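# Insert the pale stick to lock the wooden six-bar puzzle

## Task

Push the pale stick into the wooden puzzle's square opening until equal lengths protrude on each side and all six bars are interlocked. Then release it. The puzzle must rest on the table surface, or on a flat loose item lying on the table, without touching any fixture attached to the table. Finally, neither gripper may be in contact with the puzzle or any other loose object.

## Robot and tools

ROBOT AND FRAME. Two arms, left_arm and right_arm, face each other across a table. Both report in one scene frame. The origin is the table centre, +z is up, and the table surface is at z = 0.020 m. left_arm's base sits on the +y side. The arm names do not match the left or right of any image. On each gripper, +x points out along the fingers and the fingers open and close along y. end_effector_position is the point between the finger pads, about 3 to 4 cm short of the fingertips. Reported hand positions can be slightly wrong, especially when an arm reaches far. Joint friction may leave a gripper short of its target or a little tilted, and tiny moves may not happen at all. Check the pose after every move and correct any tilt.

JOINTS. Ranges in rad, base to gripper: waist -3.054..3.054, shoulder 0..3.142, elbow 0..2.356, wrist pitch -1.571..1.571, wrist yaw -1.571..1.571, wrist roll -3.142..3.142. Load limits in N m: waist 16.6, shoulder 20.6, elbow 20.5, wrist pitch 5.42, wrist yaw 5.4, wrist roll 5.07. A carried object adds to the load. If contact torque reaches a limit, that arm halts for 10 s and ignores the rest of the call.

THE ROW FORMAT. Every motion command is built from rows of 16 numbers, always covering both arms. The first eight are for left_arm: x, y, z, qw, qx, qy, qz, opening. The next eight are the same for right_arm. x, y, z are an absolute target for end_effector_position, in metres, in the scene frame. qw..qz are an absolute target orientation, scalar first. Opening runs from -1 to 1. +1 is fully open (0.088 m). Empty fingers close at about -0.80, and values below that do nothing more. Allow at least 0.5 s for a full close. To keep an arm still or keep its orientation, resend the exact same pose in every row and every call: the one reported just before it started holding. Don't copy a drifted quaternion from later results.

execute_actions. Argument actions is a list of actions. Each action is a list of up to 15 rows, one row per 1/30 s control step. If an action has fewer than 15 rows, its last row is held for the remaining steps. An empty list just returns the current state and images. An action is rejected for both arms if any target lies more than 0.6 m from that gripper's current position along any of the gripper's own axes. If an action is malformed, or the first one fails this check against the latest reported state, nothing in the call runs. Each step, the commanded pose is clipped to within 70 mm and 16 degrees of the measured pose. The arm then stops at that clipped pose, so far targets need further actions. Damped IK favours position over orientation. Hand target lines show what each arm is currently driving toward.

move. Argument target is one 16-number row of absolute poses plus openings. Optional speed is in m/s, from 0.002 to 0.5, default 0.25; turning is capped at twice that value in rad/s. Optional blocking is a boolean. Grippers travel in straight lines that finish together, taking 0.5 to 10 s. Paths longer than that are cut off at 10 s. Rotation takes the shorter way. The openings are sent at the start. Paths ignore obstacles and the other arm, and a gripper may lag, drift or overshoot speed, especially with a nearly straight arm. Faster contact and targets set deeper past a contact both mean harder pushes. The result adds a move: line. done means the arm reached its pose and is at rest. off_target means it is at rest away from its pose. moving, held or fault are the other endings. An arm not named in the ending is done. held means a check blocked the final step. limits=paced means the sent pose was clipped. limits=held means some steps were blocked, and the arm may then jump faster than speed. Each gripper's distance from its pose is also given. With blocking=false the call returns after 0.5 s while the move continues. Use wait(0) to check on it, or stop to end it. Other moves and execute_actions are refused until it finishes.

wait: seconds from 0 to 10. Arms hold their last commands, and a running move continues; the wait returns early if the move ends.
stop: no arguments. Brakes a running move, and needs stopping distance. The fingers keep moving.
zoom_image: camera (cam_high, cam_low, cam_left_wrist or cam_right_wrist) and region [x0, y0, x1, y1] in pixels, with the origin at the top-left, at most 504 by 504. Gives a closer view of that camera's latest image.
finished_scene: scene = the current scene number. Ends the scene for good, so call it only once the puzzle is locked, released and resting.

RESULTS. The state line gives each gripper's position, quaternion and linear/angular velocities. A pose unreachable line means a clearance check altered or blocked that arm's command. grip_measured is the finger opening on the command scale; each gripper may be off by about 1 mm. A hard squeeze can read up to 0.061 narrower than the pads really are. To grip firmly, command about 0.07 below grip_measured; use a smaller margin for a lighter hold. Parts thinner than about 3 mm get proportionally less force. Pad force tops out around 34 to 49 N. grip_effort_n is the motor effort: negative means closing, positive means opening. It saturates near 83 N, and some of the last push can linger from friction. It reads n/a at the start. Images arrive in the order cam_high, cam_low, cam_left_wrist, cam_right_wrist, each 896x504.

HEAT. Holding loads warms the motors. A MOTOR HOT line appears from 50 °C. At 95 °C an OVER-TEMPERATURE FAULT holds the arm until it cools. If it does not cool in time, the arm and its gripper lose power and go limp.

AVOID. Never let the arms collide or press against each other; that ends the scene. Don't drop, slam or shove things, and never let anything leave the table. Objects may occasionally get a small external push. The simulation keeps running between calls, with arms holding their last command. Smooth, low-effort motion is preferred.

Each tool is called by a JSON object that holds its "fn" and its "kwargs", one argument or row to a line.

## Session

{"fn": "execute_actions", "kwargs": {
  "actions": []
}}

Scene clock: 0.00 s.
left_arm: end_effector_position=(+0.2637, +0.1348, +0.1303) grip_measured=+1.000 grip_effort_n=n/a end_effector_quat_wxyz=(+0.686, +0.074, +0.357, -0.629) end_effector_velocity=(-0.001, +0.003, -0.003) end_effector_angular_velocity=(+0.012, +0.013, +0.011) | right_arm: end_effector_position=(+0.3131, -0.3646, +0.3258) grip_measured=+1.000 grip_effort_n=n/a end_effector_quat_wxyz=(+0.729, +0.255, +0.531, +0.350) end_effector_velocity=(-0.001, -0.000, -0.002) end_effector_angular_velocity=(-0.003, +0.007, +0.007)
Joint positions: left_arm=[ 0.962  1.8    0.993 -0.153  0.779  0.345  0.088] | right_arm=[-0.968  1.011  1.1   -0.903 -0.609  0.635  0.088]
Joint velocities: left_arm=[ 0.002 -0.002 -0.007 -0.007 -0.007 -0.007  0.   ] | right_arm=[-0.002  0.002 -0.002 -0.007 -0.007 -0.007  0.   ]
Heat: left arm: hottest shoulder 36 °C (+0.0 °C/min); right arm: hottest elbow 30 °C (+0.0 °C/min).
Hand target (left_arm): +0.264, +0.135, +0.130; +0.686, +0.074, +0.357, -0.629
Hand target (right_arm): +0.313, -0.365, +0.326; +0.729, +0.255, +0.531, +0.350

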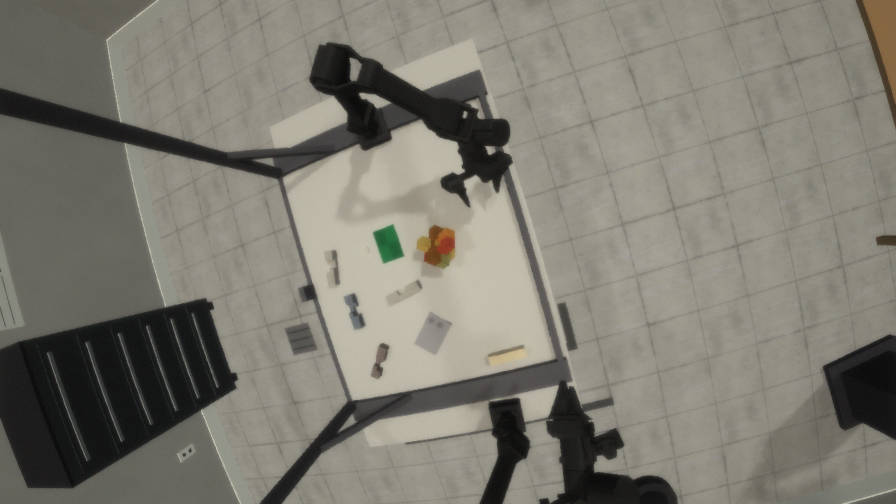

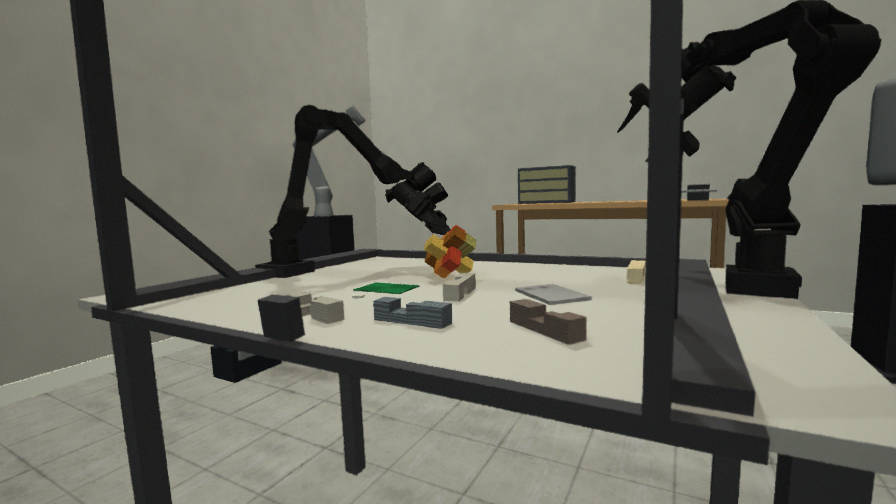

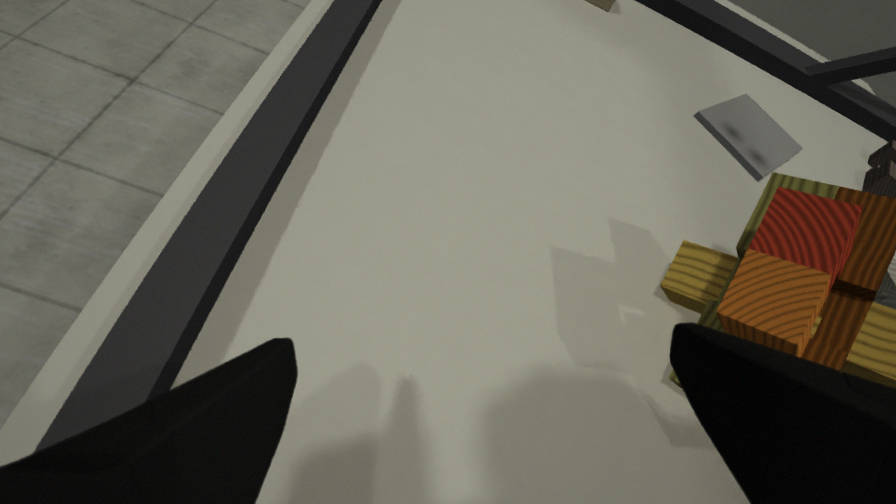

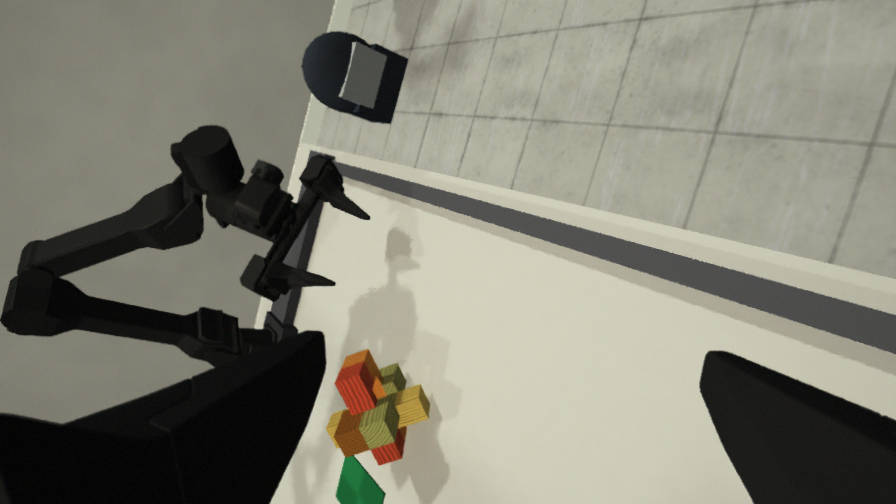

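{"fn": "zoom_image", "kwargs": {
  "camera": "cam_high",
  "region": [400, 210, 480, 290]
}}

{"fn": "zoom_image", "kwargs": {
  "camera": "cam_low",
  "region": [400, 210, 500, 310]
}}

{"fn": "zoom_image", "kwargs": {
  "camera": "cam_right_wrist",
  "region": [310, 330, 450, 480]
}}

{"fn": "zoom_image", "kwargs": {
  "camera": "cam_high",
  "region": [260, 100, 600, 440]
}}

Region (400, 210, 480, 290) of cam_high's 896x504 image, scaled by 6.300, with more detail than that image has.

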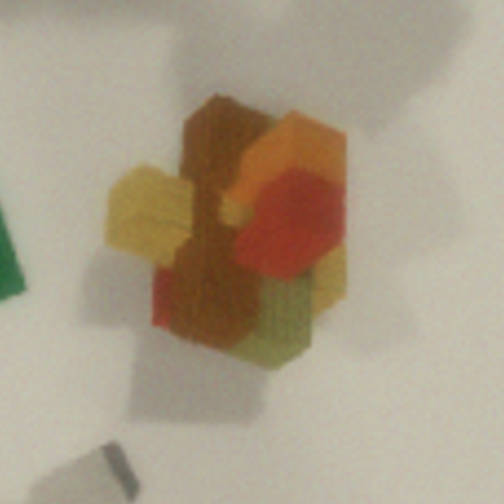

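Region (400, 210, 500, 310) of cam_low's 896x504 image, scaled by 5.040, with more detail than that image has.

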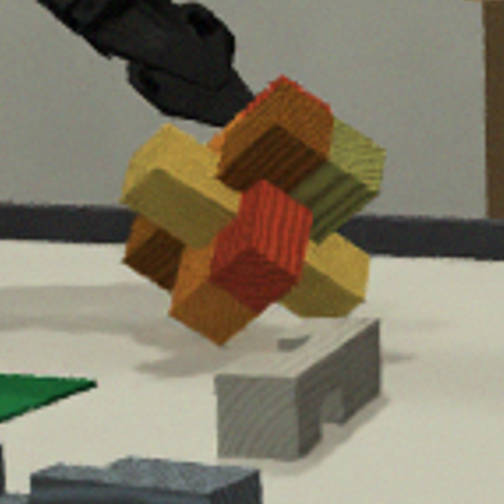

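Region (310, 330, 450, 480) of cam_right_wrist's 896x504 image, scaled by 3.360, with more detail than that image has; it fills the left 470 columns of this view, and the rest is white.

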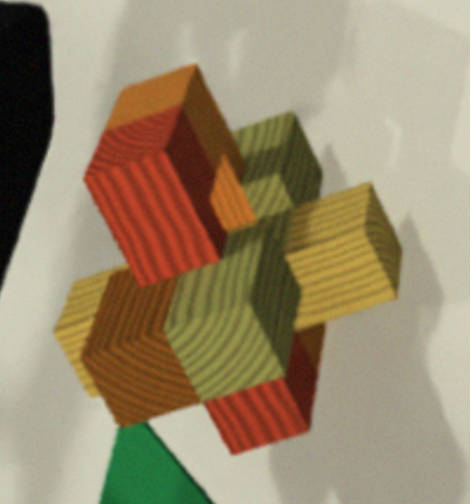

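Region (260, 100, 600, 440) of cam_high's 896x504 image, scaled by 1.482, with more detail than that image has.

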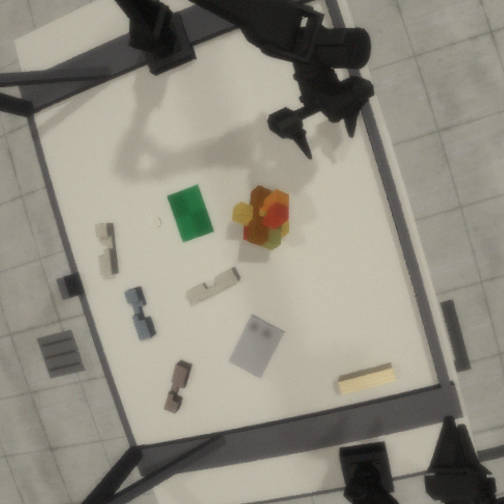

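{"fn": "zoom_image", "kwargs": {
  "camera": "cam_high",
  "region": [470, 320, 570, 440]
}}

{"fn": "zoom_image", "kwargs": {
  "camera": "cam_low",
  "region": [590, 230, 810, 320]
}}

Region (470, 320, 570, 440) of cam_high's 896x504 image, scaled by 4.200, with more detail than that image has.

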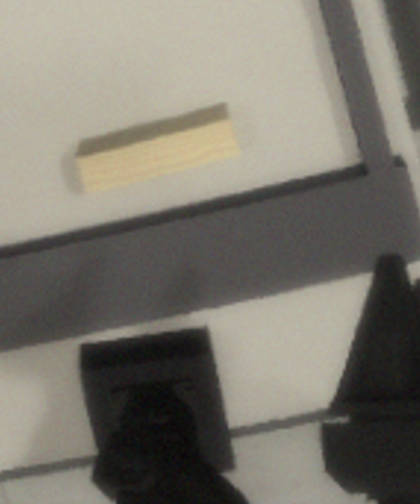

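Region (590, 230, 810, 320) of cam_low's 896x504 image, scaled by 2.291, with more detail than that image has; it fills the top 206 rows of this view, and the rest is white.

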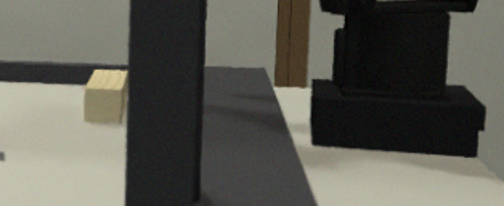

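{"fn": "move", "kwargs": {
  "target": [0.1427, 0.0789, 0.195, 0.6347, -0.1124, 0.6981, -0.3116, 1.0, 0.11, -0.385, 0.14, 0.9397, -0.003, 0.342, 0.0082, 0.33],
  "speed": 0.25
}}

Scene clock: 122.53 s.
left_arm: end_effector_position=(+0.1429, +0.0811, +0.1972) grip_measured=+1.000 grip_effort_n=-0.7 end_effector_quat_wxyz=(+0.636, -0.111, +0.695, -0.315) end_effector_velocity=(+0.001, +0.002, +0.001) end_effector_angular_velocity=(+0.012, +0.016, +0.035) | right_arm: end_effector_position=(+0.1133, -0.3875, +0.1414) grip_measured=+0.332 grip_effort_n=-15.1 end_effector_quat_wxyz=(+0.943, -0.002, +0.334, +0.007) end_effector_velocity=(-0.001, -0.001, -0.000) end_effector_angular_velocity=(-0.007, -0.003, -0.007)
Joint positions: left_arm=[ 0.538  1.672  1.299 -0.761  0.451 -0.805  0.088] | right_arm=[ 0.756  1.705  0.919 -1.441  0.652  2.476  0.055]
Joint velocities: left_arm=[ 0.002 -0.002  0.002 -0.007 -0.007 -0.037  0.   ] | right_arm=[ 0.002  0.007  0.002 -0.007 -0.007  0.007  0.   ]
Heat: left arm: hottest shoulder 40 °C (+0.0 °C/min); right arm: hottest elbow 35 °C (+0.0 °C/min).
Hand target (left_arm): +0.144, +0.079, +0.195; +0.636, -0.110, +0.697, -0.311
Hand target (right_arm): +0.111, -0.387, +0.141; +0.942, -0.003, +0.335, +0.005
Off the commanded pose (left_arm): 0.003 m, 1 deg.
Off the commanded pose (right_arm): 0.004 m, 1 deg.
move: done

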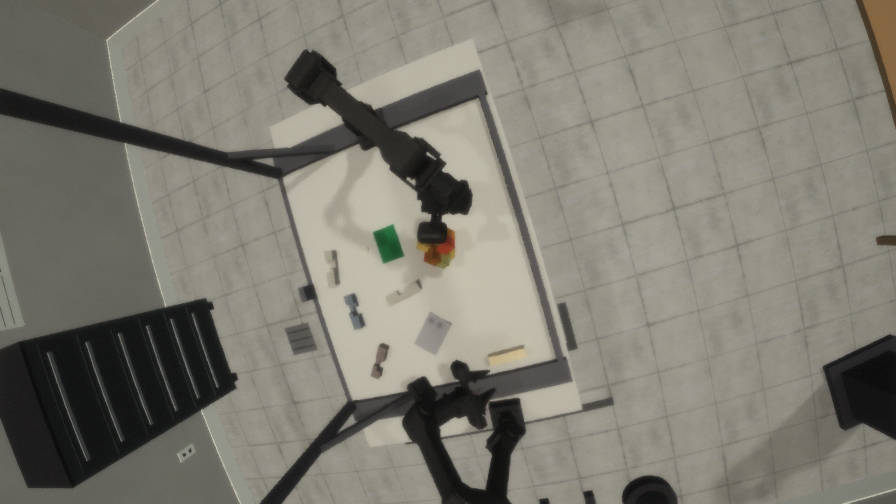

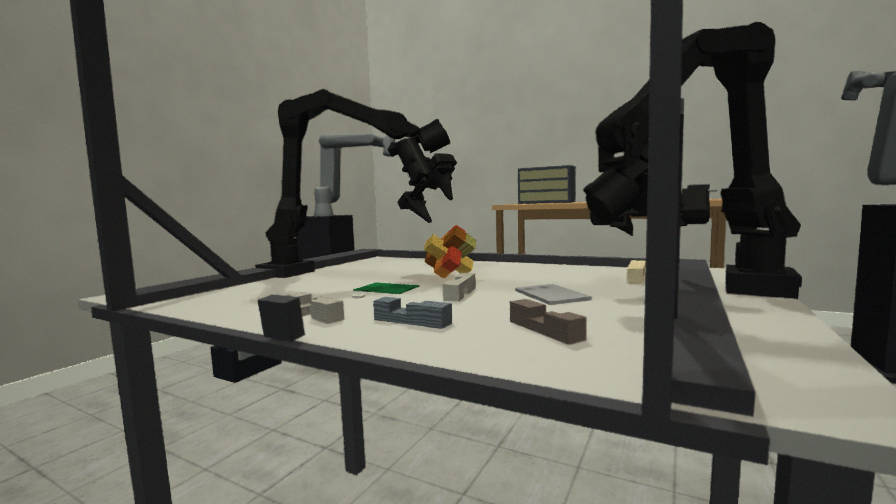

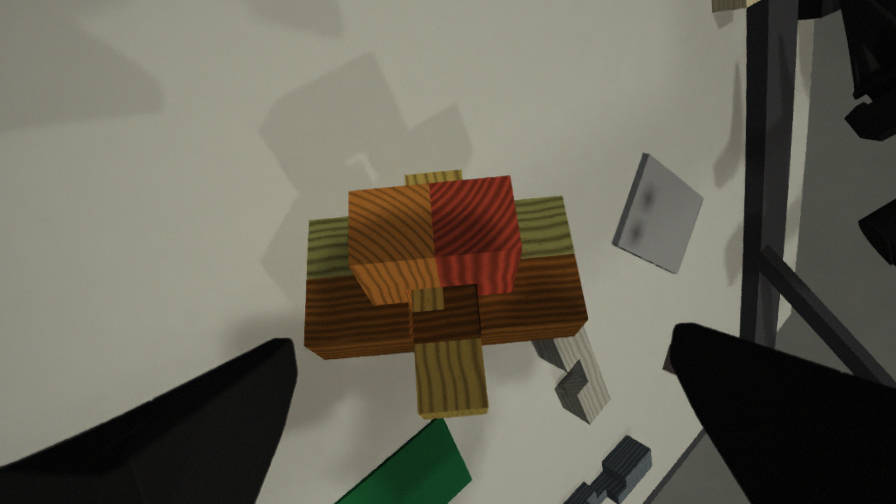

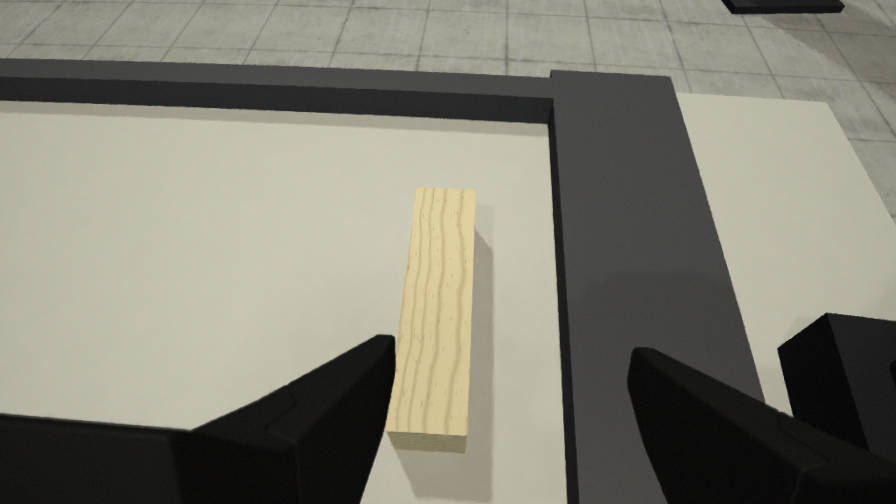

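{"fn": "move", "kwargs": {
  "target": [0.1384, 0.0590, 0.1430, 0.6447, -0.1356, 0.6940, -0.2905, 1.0, 0.146, -0.358, 0.078, 0.9396, -0.006, 0.342, 0.0164, 0.33],
  "speed": 0.12
}}

Scene clock: 180.87 s.
left_arm: end_effector_position=(+0.1398, +0.0582, +0.1518) grip_measured=+1.000 grip_effort_n=-0.2 end_effector_quat_wxyz=(+0.647, -0.140, +0.687, -0.299) end_effector_velocity=(-0.001, +0.002, -0.001) end_effector_angular_velocity=(+0.010, +0.002, +0.007) | right_arm: end_effector_position=(+0.1431, -0.3557, +0.0800) grip_measured=+0.332 grip_effort_n=-15.1 end_effector_quat_wxyz=(+0.937, +0.000, +0.348, +0.018) end_effector_velocity=(+0.002, +0.001, +0.001) end_effector_angular_velocity=(+0.008, -0.000, +0.001)
Joint positions: left_arm=[ 0.484  1.742  1.18  -0.504  0.401 -0.928  0.088] | right_arm=[ 0.57   1.822  0.806 -1.03   0.746  2.236  0.055]
Joint velocities: left_arm=[-0.002 -0.002 -0.002 -0.007 -0.007 -0.007  0.   ] | right_arm=[-0.007 -0.007 -0.002  0.007  0.007 -0.007 -0.   ]
Heat: left arm: hottest elbow 38 °C (-2.0 °C/min); right arm: hottest elbow 34 °C (-2.0 °C/min).
Hand target (left_arm): +0.138, +0.060, +0.143; +0.645, -0.135, +0.694, -0.290
Hand target (right_arm): +0.146, -0.358, +0.078; +0.939, -0.006, +0.343, +0.016
Off the commanded pose (left_arm): 0.009 m, 1 deg.
Off the commanded pose (right_arm): 0.004 m, 1 deg.
move: off_target (left_arm)

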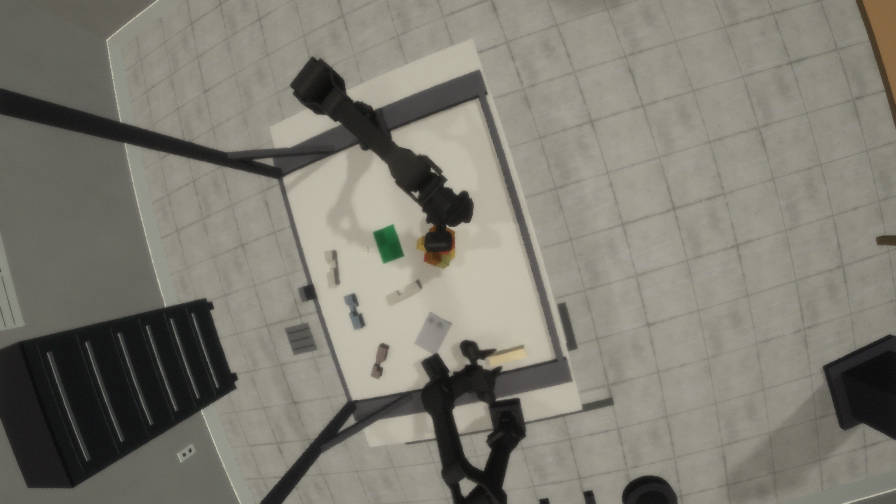

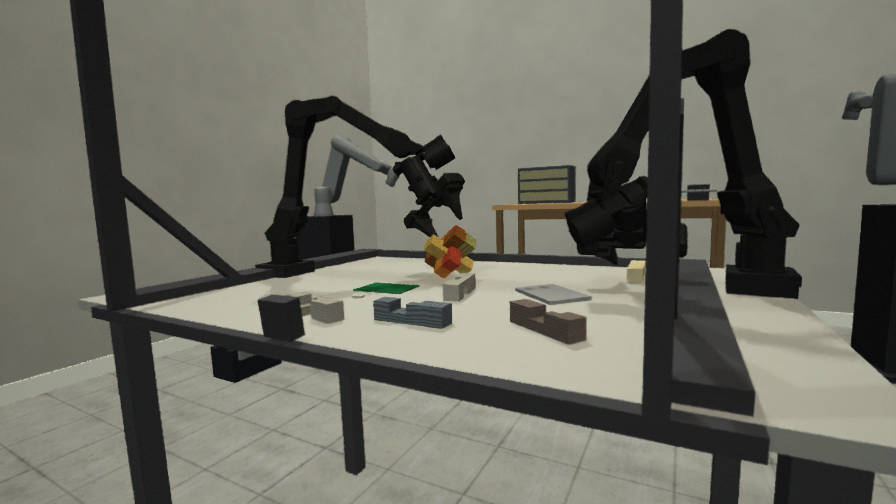

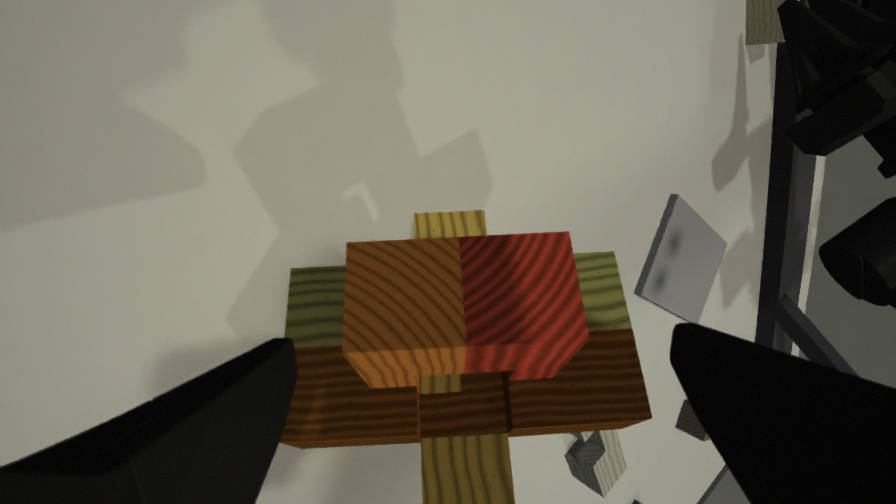

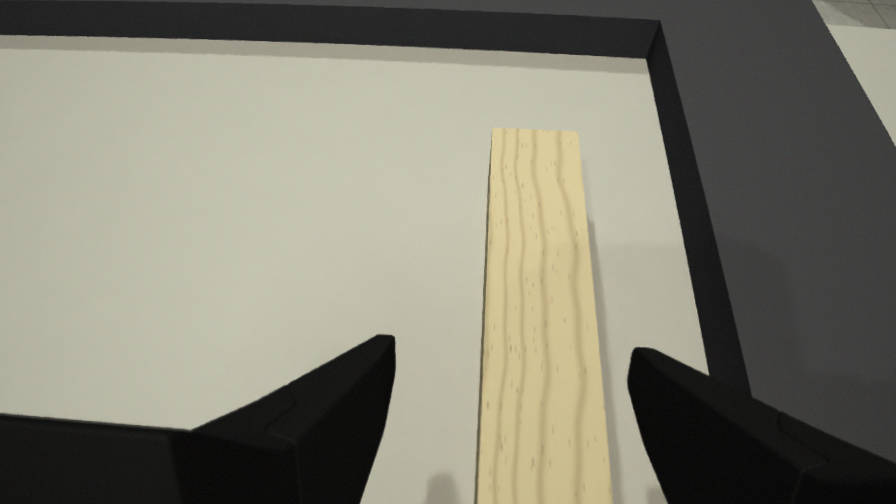

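{"fn": "execute_actions", "kwargs": {
  "actions": []
}}

Scene clock: 196.23 s.
left_arm: end_effector_position=(+0.1398, +0.0581, +0.1518) grip_measured=+1.000 grip_effort_n=-0.2 end_effector_quat_wxyz=(+0.647, -0.140, +0.687, -0.299) end_effector_velocity=(-0.003, +0.001, -0.001) end_effector_angular_velocity=(+0.010, +0.002, +0.002) | right_arm: end_effector_position=(+0.1430, -0.3555, +0.0799) grip_measured=+0.332 grip_effort_n=-15.1 end_effector_quat_wxyz=(+0.937, +0.000, +0.349, +0.018) end_effector_velocity=(+0.002, -0.004, +0.002) end_effector_angular_velocity=(-0.024, -0.003, -0.001)
Joint positions: left_arm=[ 0.484  1.742  1.18  -0.503  0.401 -0.929  0.088] | right_arm=[ 0.57   1.822  0.806 -1.029  0.746  2.235  0.055]
Joint velocities: left_arm=[-0.007 -0.002 -0.002 -0.007 -0.007 -0.007  0.   ] | right_arm=[-0.002 -0.007 -0.002 -0.022 -0.007 -0.007 -0.   ]
Heat: left arm: hottest elbow 37 °C (-1.0 °C/min); right arm: hottest elbow 32 °C (-3.0 °C/min).
Hand target (left_arm): +0.138, +0.060, +0.143; +0.645, -0.135, +0.694, -0.290
Hand target (right_arm): +0.146, -0.358, +0.078; +0.939, -0.006, +0.343, +0.017
Off the commanded pose (left_arm): 0.009 m, 1 deg.
Off the commanded pose (right_arm): 0.004 m, 1 deg.

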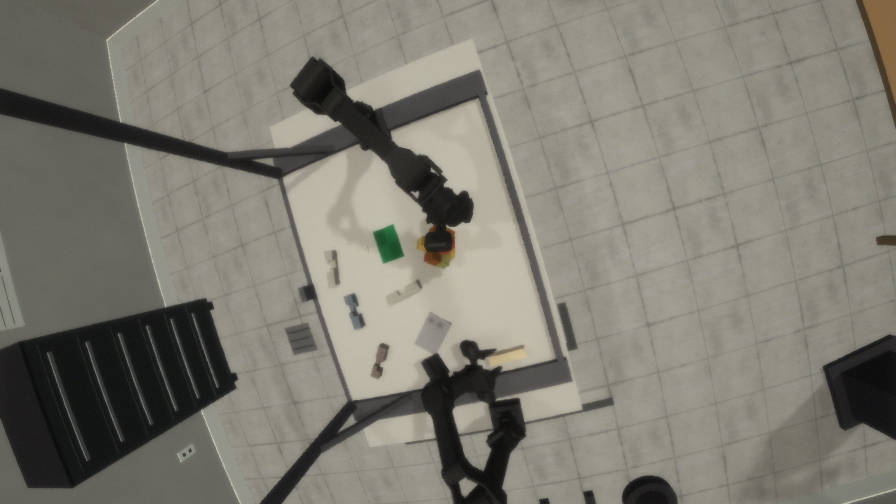

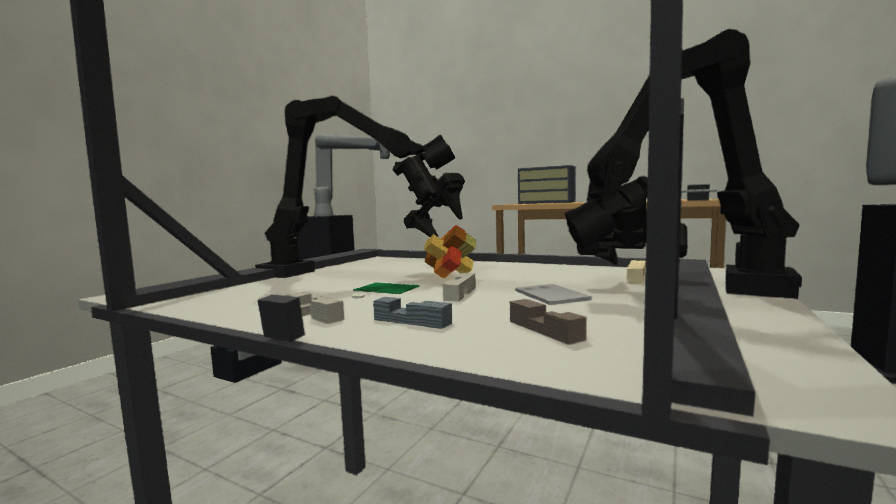

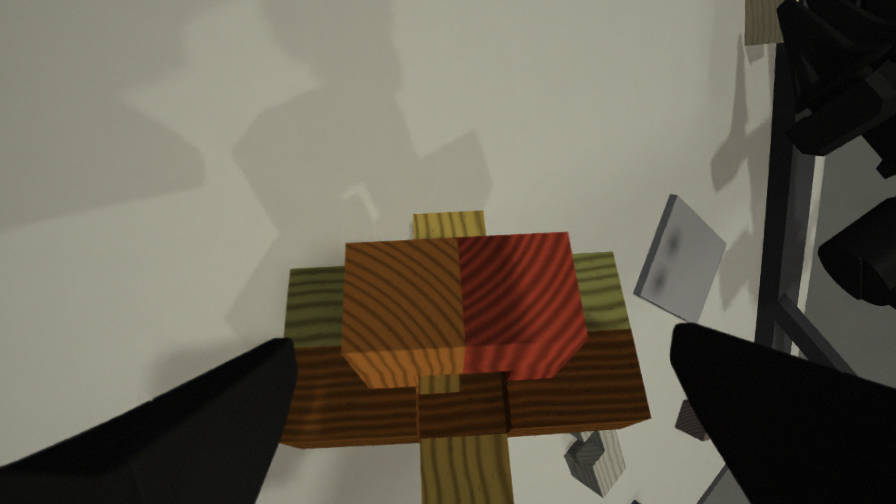

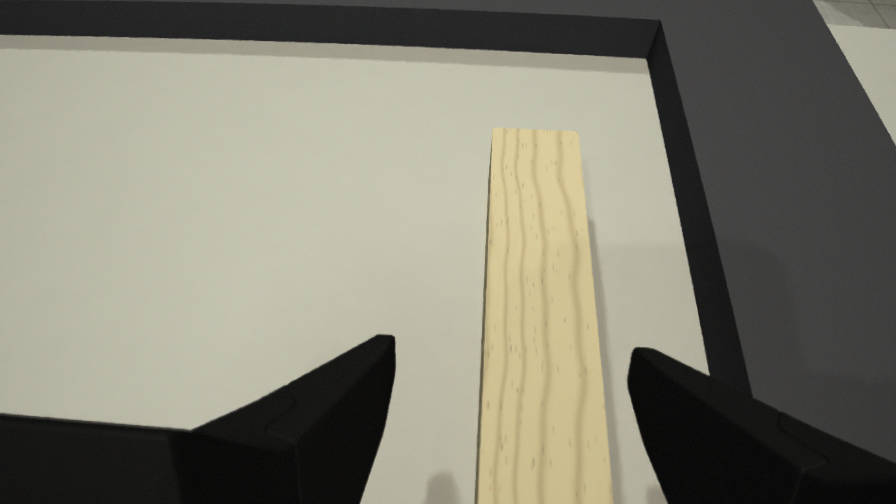

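{"fn": "move", "kwargs": {
  "target": [0.1328,0.0375,0.1068, 0.6447,-0.1356,0.6940,-0.2905, 1.0, 0.146,-0.3665,0.076, 0.9397,0.0,0.342,0.0, 0.33],
  "speed": 0.04
}}

Scene clock: 209.23 s.
left_arm: end_effector_position=(+0.1346, +0.0357, +0.1169) grip_measured=+1.000 grip_effort_n=-0.2 end_effector_quat_wxyz=(+0.647, -0.141, +0.687, -0.301) end_effector_velocity=(+0.001, +0.002, +0.000) end_effector_angular_velocity=(+0.012, -0.012, +0.014) | right_arm: end_effector_position=(+0.1451, -0.3622, +0.0788) grip_measured=+0.332 grip_effort_n=-15.1 end_effector_quat_wxyz=(+0.939, +0.009, +0.344, +0.004) end_effector_velocity=(+0.000, -0.003, -0.003) end_effector_angular_velocity=(-0.002, +0.018, -0.023)
Joint positions: left_arm=[ 0.441  1.851  1.164 -0.36   0.382 -0.97   0.088] | right_arm=[ 0.573  1.826  0.795 -1.046  0.739  2.285  0.055]
Joint velocities: left_arm=[-0.002 -0.007 -0.002 -0.007 -0.022 -0.007  0.   ] | right_arm=[-0.007 -0.002 -0.007  0.007 -0.022  0.007 -0.   ]
Heat: left arm: hottest shoulder 36 °C (-2.0 °C/min); right arm: hottest elbow 32 °C (-2.0 °C/min).
Hand target (left_arm): +0.133, +0.038, +0.107; +0.645, -0.135, +0.694, -0.291
Hand target (right_arm): +0.146, -0.366, +0.076; +0.940, +0.000, +0.342, -0.000
Off the commanded pose (left_arm): 0.010 m, 2 deg.
Off the commanded pose (right_arm): 0.005 m, 1 deg.
move: off_target (left_arm)

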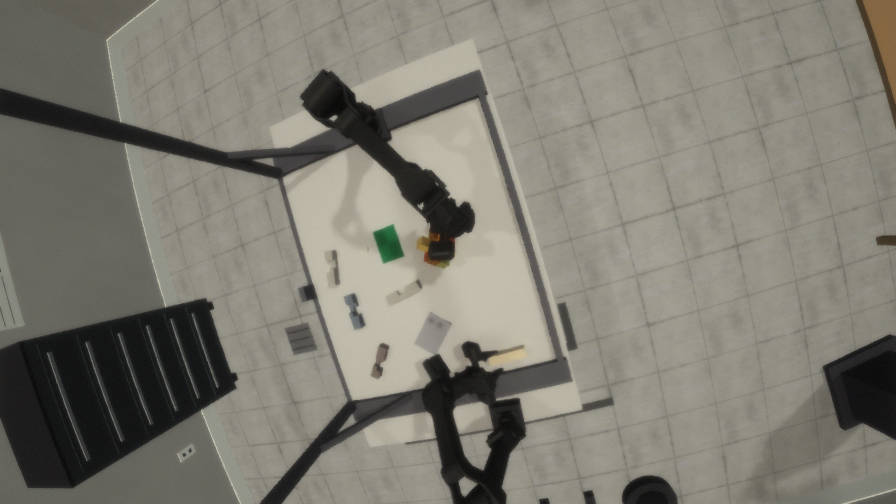

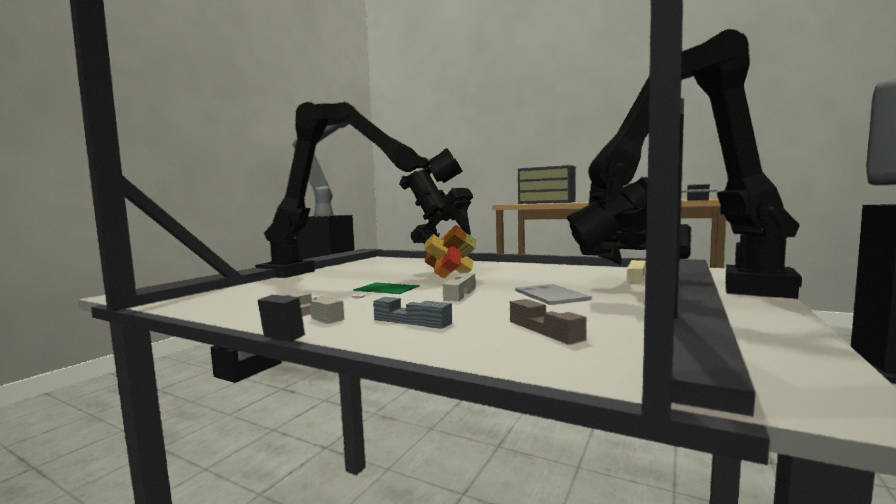

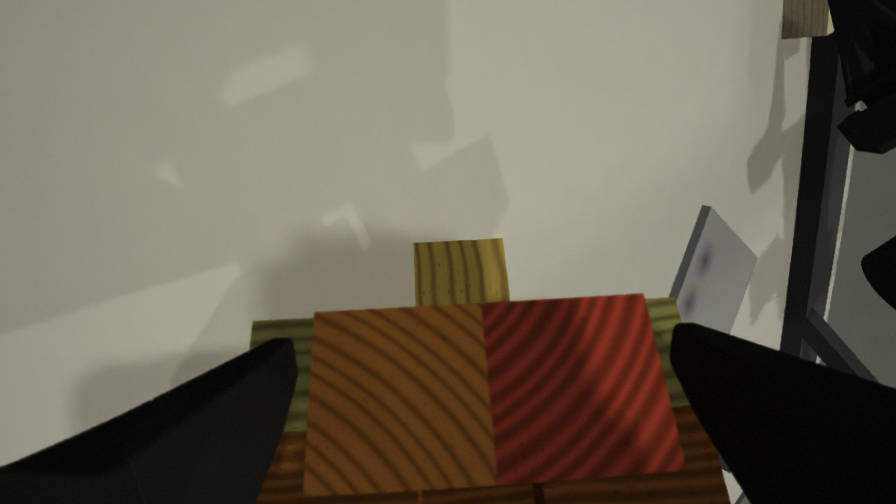

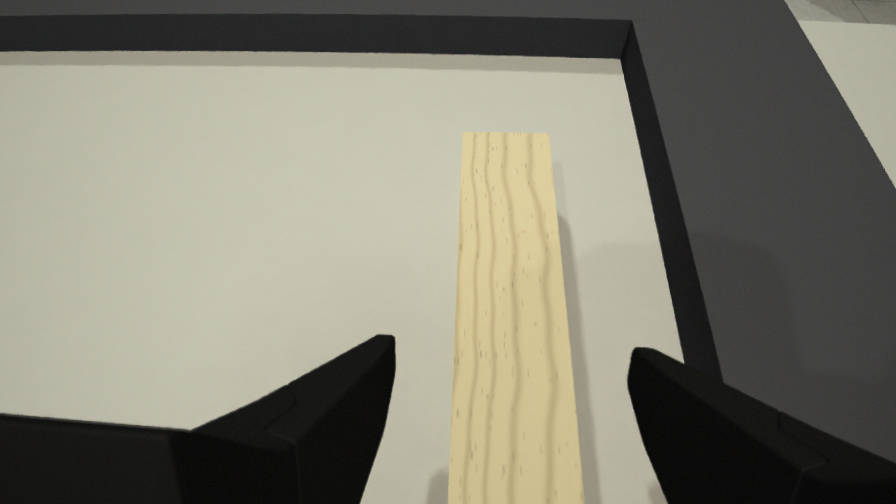

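{"fn": "move", "kwargs": {
  "target": [0.1328,0.0378,0.1028, 0.6447,-0.1356,0.6940,-0.2905, 1.0, 0.146,-0.3665,0.049, 0.9397,0.0,0.342,0.0, 0.33],
  "speed": 0.04
}}

Scene clock: 229.03 s.
left_arm: end_effector_position=(+0.1348, +0.0353, +0.1129) grip_measured=+1.000 grip_effort_n=-0.2 end_effector_quat_wxyz=(+0.647, -0.141, +0.687, -0.301) end_effector_velocity=(-0.001, +0.002, -0.001) end_effector_angular_velocity=(+0.010, +0.002, +0.007) | right_arm: end_effector_position=(+0.1454, -0.3630, +0.0520) grip_measured=+0.332 grip_effort_n=-15.1 end_effector_quat_wxyz=(+0.939, +0.006, +0.343, +0.003) end_effector_velocity=(-0.000, -0.004, -0.001) end_effector_angular_velocity=(-0.021, +0.013, -0.009)
Joint positions: left_arm=[ 0.441  1.859  1.157 -0.345  0.382 -0.97   0.088] | right_arm=[ 0.573  1.918  0.765 -0.931  0.738  2.285  0.055]
Joint velocities: left_arm=[-0.002 -0.002 -0.002 -0.007 -0.007 -0.007  0.   ] | right_arm=[-0.002 -0.002 -0.002 -0.007 -0.022 -0.007  0.   ]
Heat: left arm: hottest shoulder 36 °C (-2.0 °C/min); right arm: hottest elbow 31 °C (-3.0 °C/min).
Hand target (left_arm): +0.133, +0.038, +0.103; +0.645, -0.135, +0.694, -0.290
Hand target (right_arm): +0.146, -0.367, +0.049; +0.940, +0.000, +0.342, -0.000
Off the commanded pose (left_arm): 0.011 m, 2 deg.
Off the commanded pose (right_arm): 0.005 m, 1 deg.
move: off_target (left_arm)

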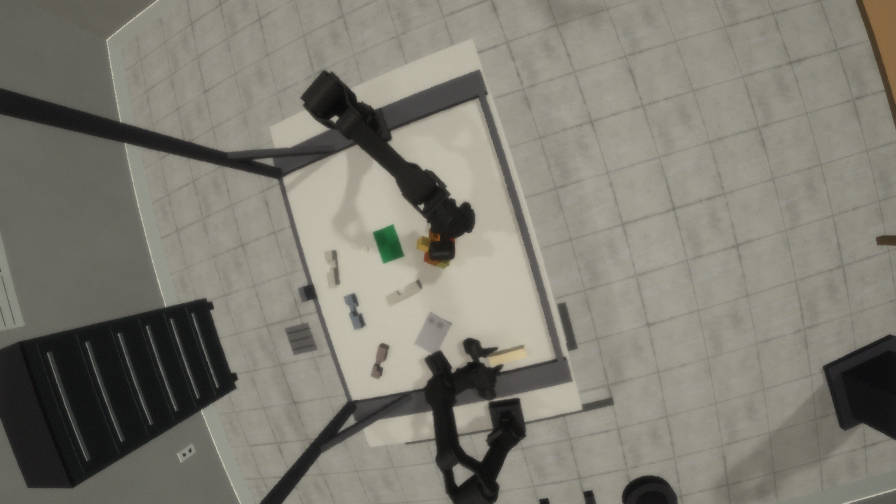

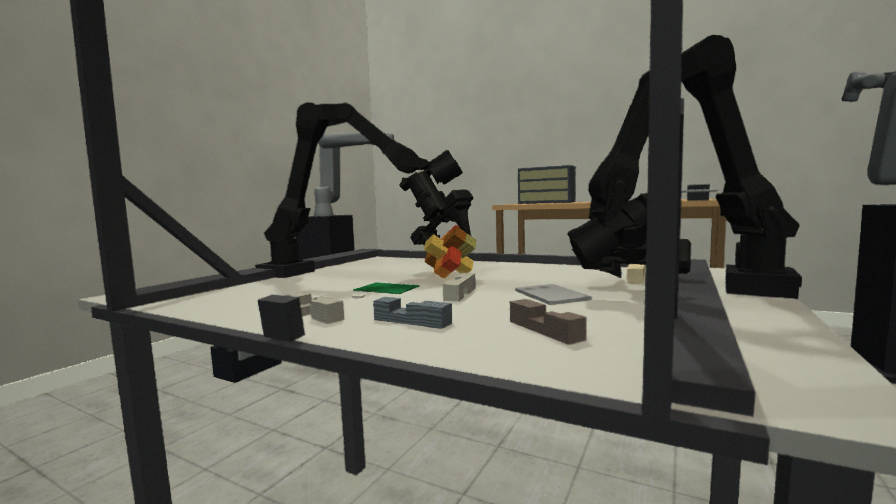

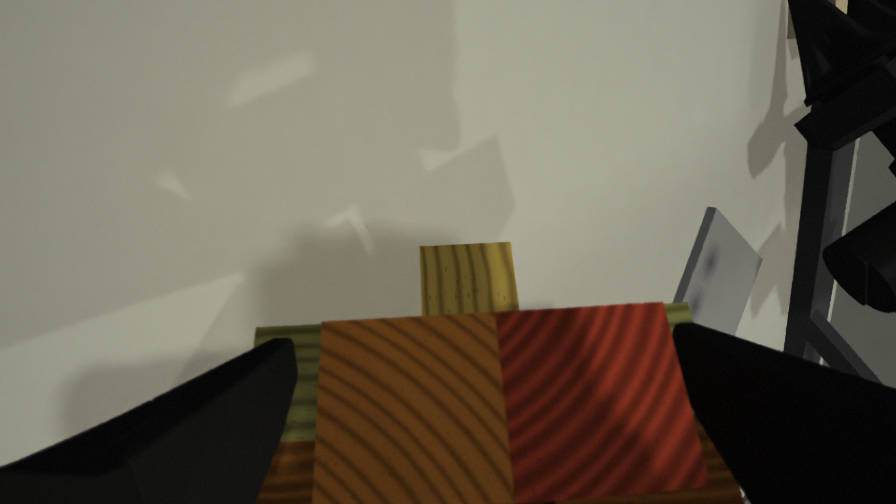

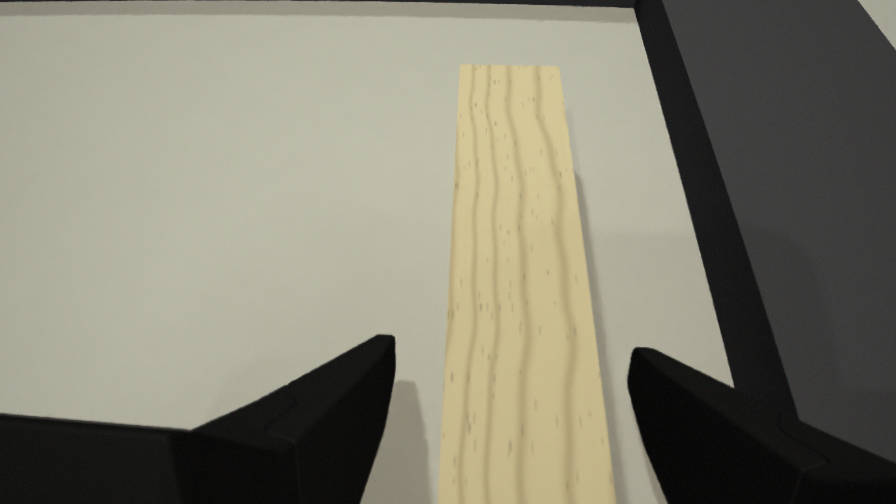

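{"fn": "execute_actions", "kwargs": {
  "actions": [
    [[0.1328,0.0378,0.1028,0.6447,-0.1356,0.6940,-0.2905,0.48,0.146,-0.368,0.049,0.9397,0.0,0.342,0.0,-0.10]],
    [[0.1328,0.0378,0.1028,0.6447,-0.1356,0.6940,-0.2905,0.46,0.146,-0.368,0.049,0.9397,0.0,0.342,0.0,-0.12],[0.1328,0.0378,0.1028,0.6447,-0.1356,0.6940,-0.2905,0.445,0.146,-0.368,0.049,0.9397,0.0,0.342,0.0,-0.135],[0.1328,0.0378,0.1028,0.6447,-0.1356,0.6940,-0.2905,0.43,0.146,-0.368,0.049,0.9397,0.0,0.342,0.0,-0.15],[0.1328,0.0378,0.1028,0.6447,-0.1356,0.6940,-0.2905,0.415,0.146,-0.368,0.049,0.9397,0.0,0.342,0.0,-0.165],[0.1328,0.0378,0.1028,0.6447,-0.1356,0.6940,-0.2905,0.40,0.146,-0.368,0.049,0.9397,0.0,0.342,0.0,-0.18],[0.1328,0.0378,0.1028,0.6447,-0.1356,0.6940,-0.2905,0.385,0.146,-0.368,0.049,0.9397,0.0,0.342,0.0,-0.195],[0.1328,0.0378,0.1028,0.6447,-0.1356,0.6940,-0.2905,0.37,0.146,-0.368,0.049,0.9397,0.0,0.342,0.0,-0.21],[0.1328,0.0378,0.1028,0.6447,-0.1356,0.6940,-0.2905,0.355,0.146,-0.368,0.049,0.9397,0.0,0.342,0.0,-0.225],[0.1328,0.0378,0.1028,0.6447,-0.1356,0.6940,-0.2905,0.34,0.146,-0.368,0.049,0.9397,0.0,0.342,0.0,-0.24],[0.1328,0.0378,0.1028,0.6447,-0.1356,0.6940,-0.2905,0.325,0.146,-0.368,0.049,0.9397,0.0,0.342,0.0,-0.255],[0.1328,0.0378,0.1028,0.6447,-0.1356,0.6940,-0.2905,0.31,0.146,-0.368,0.049,0.9397,0.0,0.342,0.0,-0.27],[0.1328,0.0378,0.1028,0.6447,-0.1356,0.6940,-0.2905,0.295,0.146,-0.368,0.049,0.9397,0.0,0.342,0.0,-0.285],[0.1328,0.0378,0.1028,0.6447,-0.1356,0.6940,-0.2905,0.28,0.146,-0.368,0.049,0.9397,0.0,0.342,0.0,-0.30],[0.1328,0.0378,0.1028,0.6447,-0.1356,0.6940,-0.2905,0.27,0.146,-0.368,0.049,0.9397,0.0,0.342,0.0,-0.315],[0.1328,0.0378,0.1028,0.6447,-0.1356,0.6940,-0.2905,0.26,0.146,-0.368,0.049,0.9397,0.0,0.342,0.0,-0.33]],
    [[0.1328,0.0378,0.1028,0.6447,-0.1356,0.6940,-0.2905,0.26,0.146,-0.368,0.049,0.9397,0.0,0.342,0.0,-0.33]]
  ]
}}

Scene clock: 238.47 s.
left_arm: end_effector_position=(+0.1349, +0.0354, +0.1129) grip_measured=+0.359 grip_effort_n=-83.5 end_effector_quat_wxyz=(+0.647, -0.141, +0.687, -0.300) end_effector_velocity=(-0.001, +0.002, -0.001) end_effector_angular_velocity=(+0.010, +0.002, +0.007) | right_arm: end_effector_position=(+0.1454, -0.3646, +0.0514) grip_measured=-0.230 grip_effort_n=-83.5 end_effector_quat_wxyz=(+0.939, +0.005, +0.343, +0.003) end_effector_velocity=(+0.002, -0.001, +0.002) end_effector_angular_velocity=(-0.020, -0.009, +0.015)
Joint positions: left_arm=[ 0.441  1.859  1.157 -0.345  0.381 -0.97   0.057] | right_arm=[ 0.577  1.918  0.76  -0.93   0.737  2.289  0.028]
Joint velocities: left_arm=[-0.002 -0.002 -0.002 -0.007 -0.007 -0.007 -0.   ] | right_arm=[-0.002 -0.002 -0.002 -0.007  0.007 -0.022 -0.   ]
Heat: left arm: hottest shoulder 36 °C (-2.0 °C/min); right arm: hottest elbow 31 °C (-3.0 °C/min).
Hand target (left_arm): +0.133, +0.038, +0.103; +0.645, -0.136, +0.694, -0.291
Hand target (right_arm): +0.146, -0.368, +0.049; +0.940, +0.000, +0.342, -0.000
Off the commanded pose (left_arm): 0.011 m, 2 deg.
Off the commanded pose (right_arm): 0.004 m, 1 deg.

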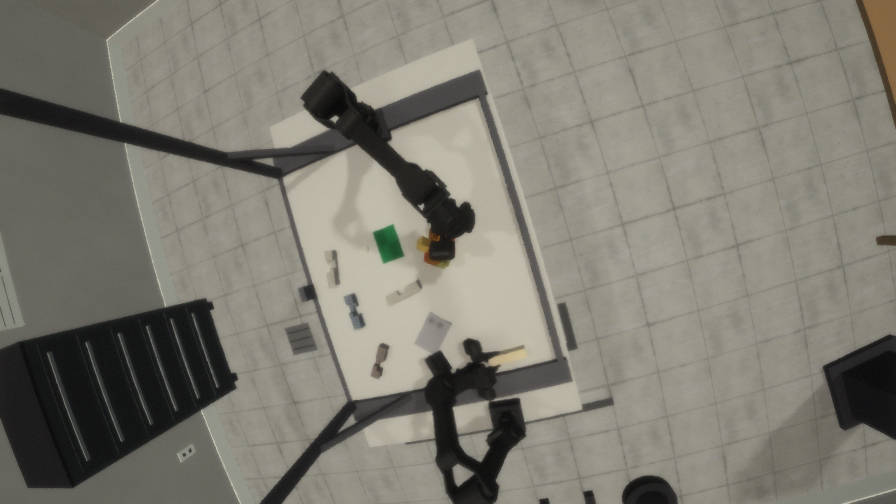

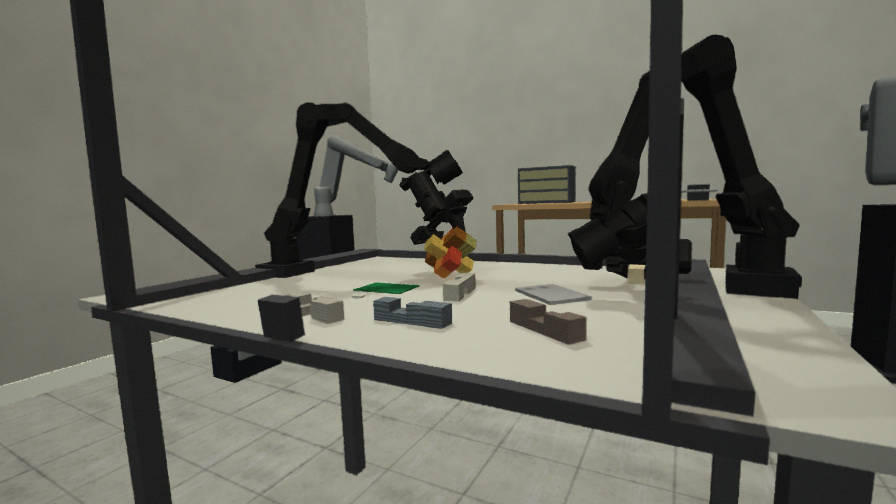

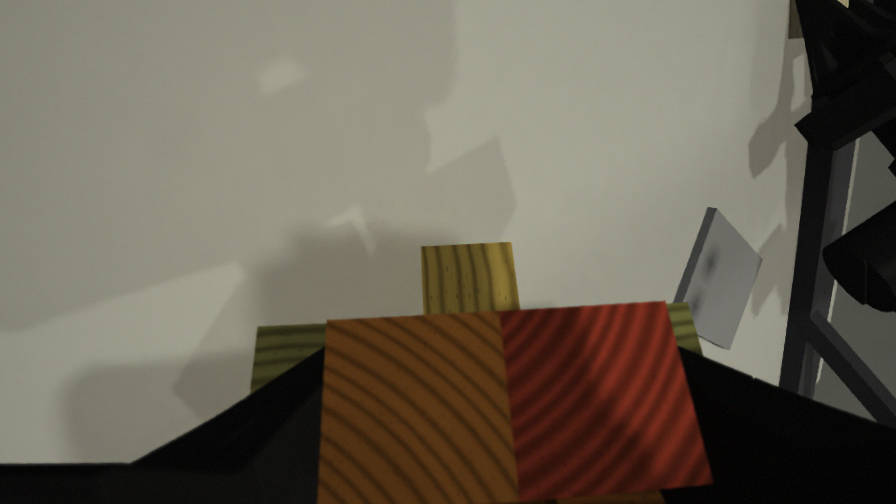

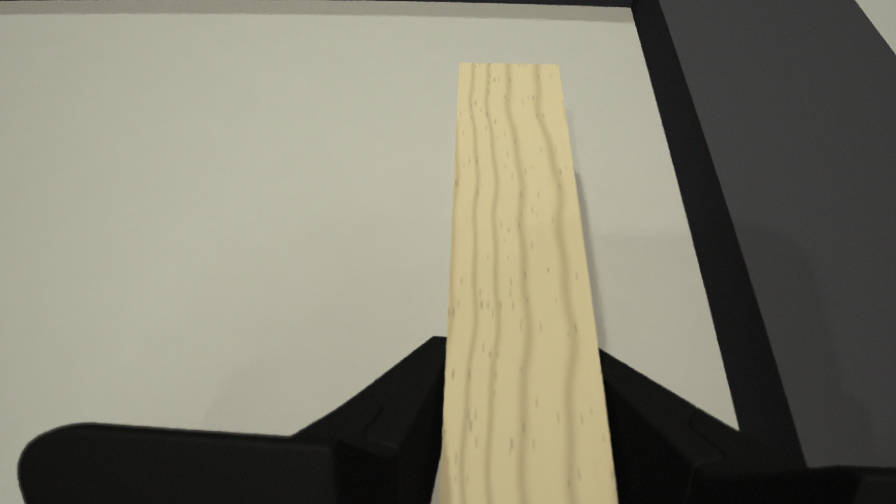

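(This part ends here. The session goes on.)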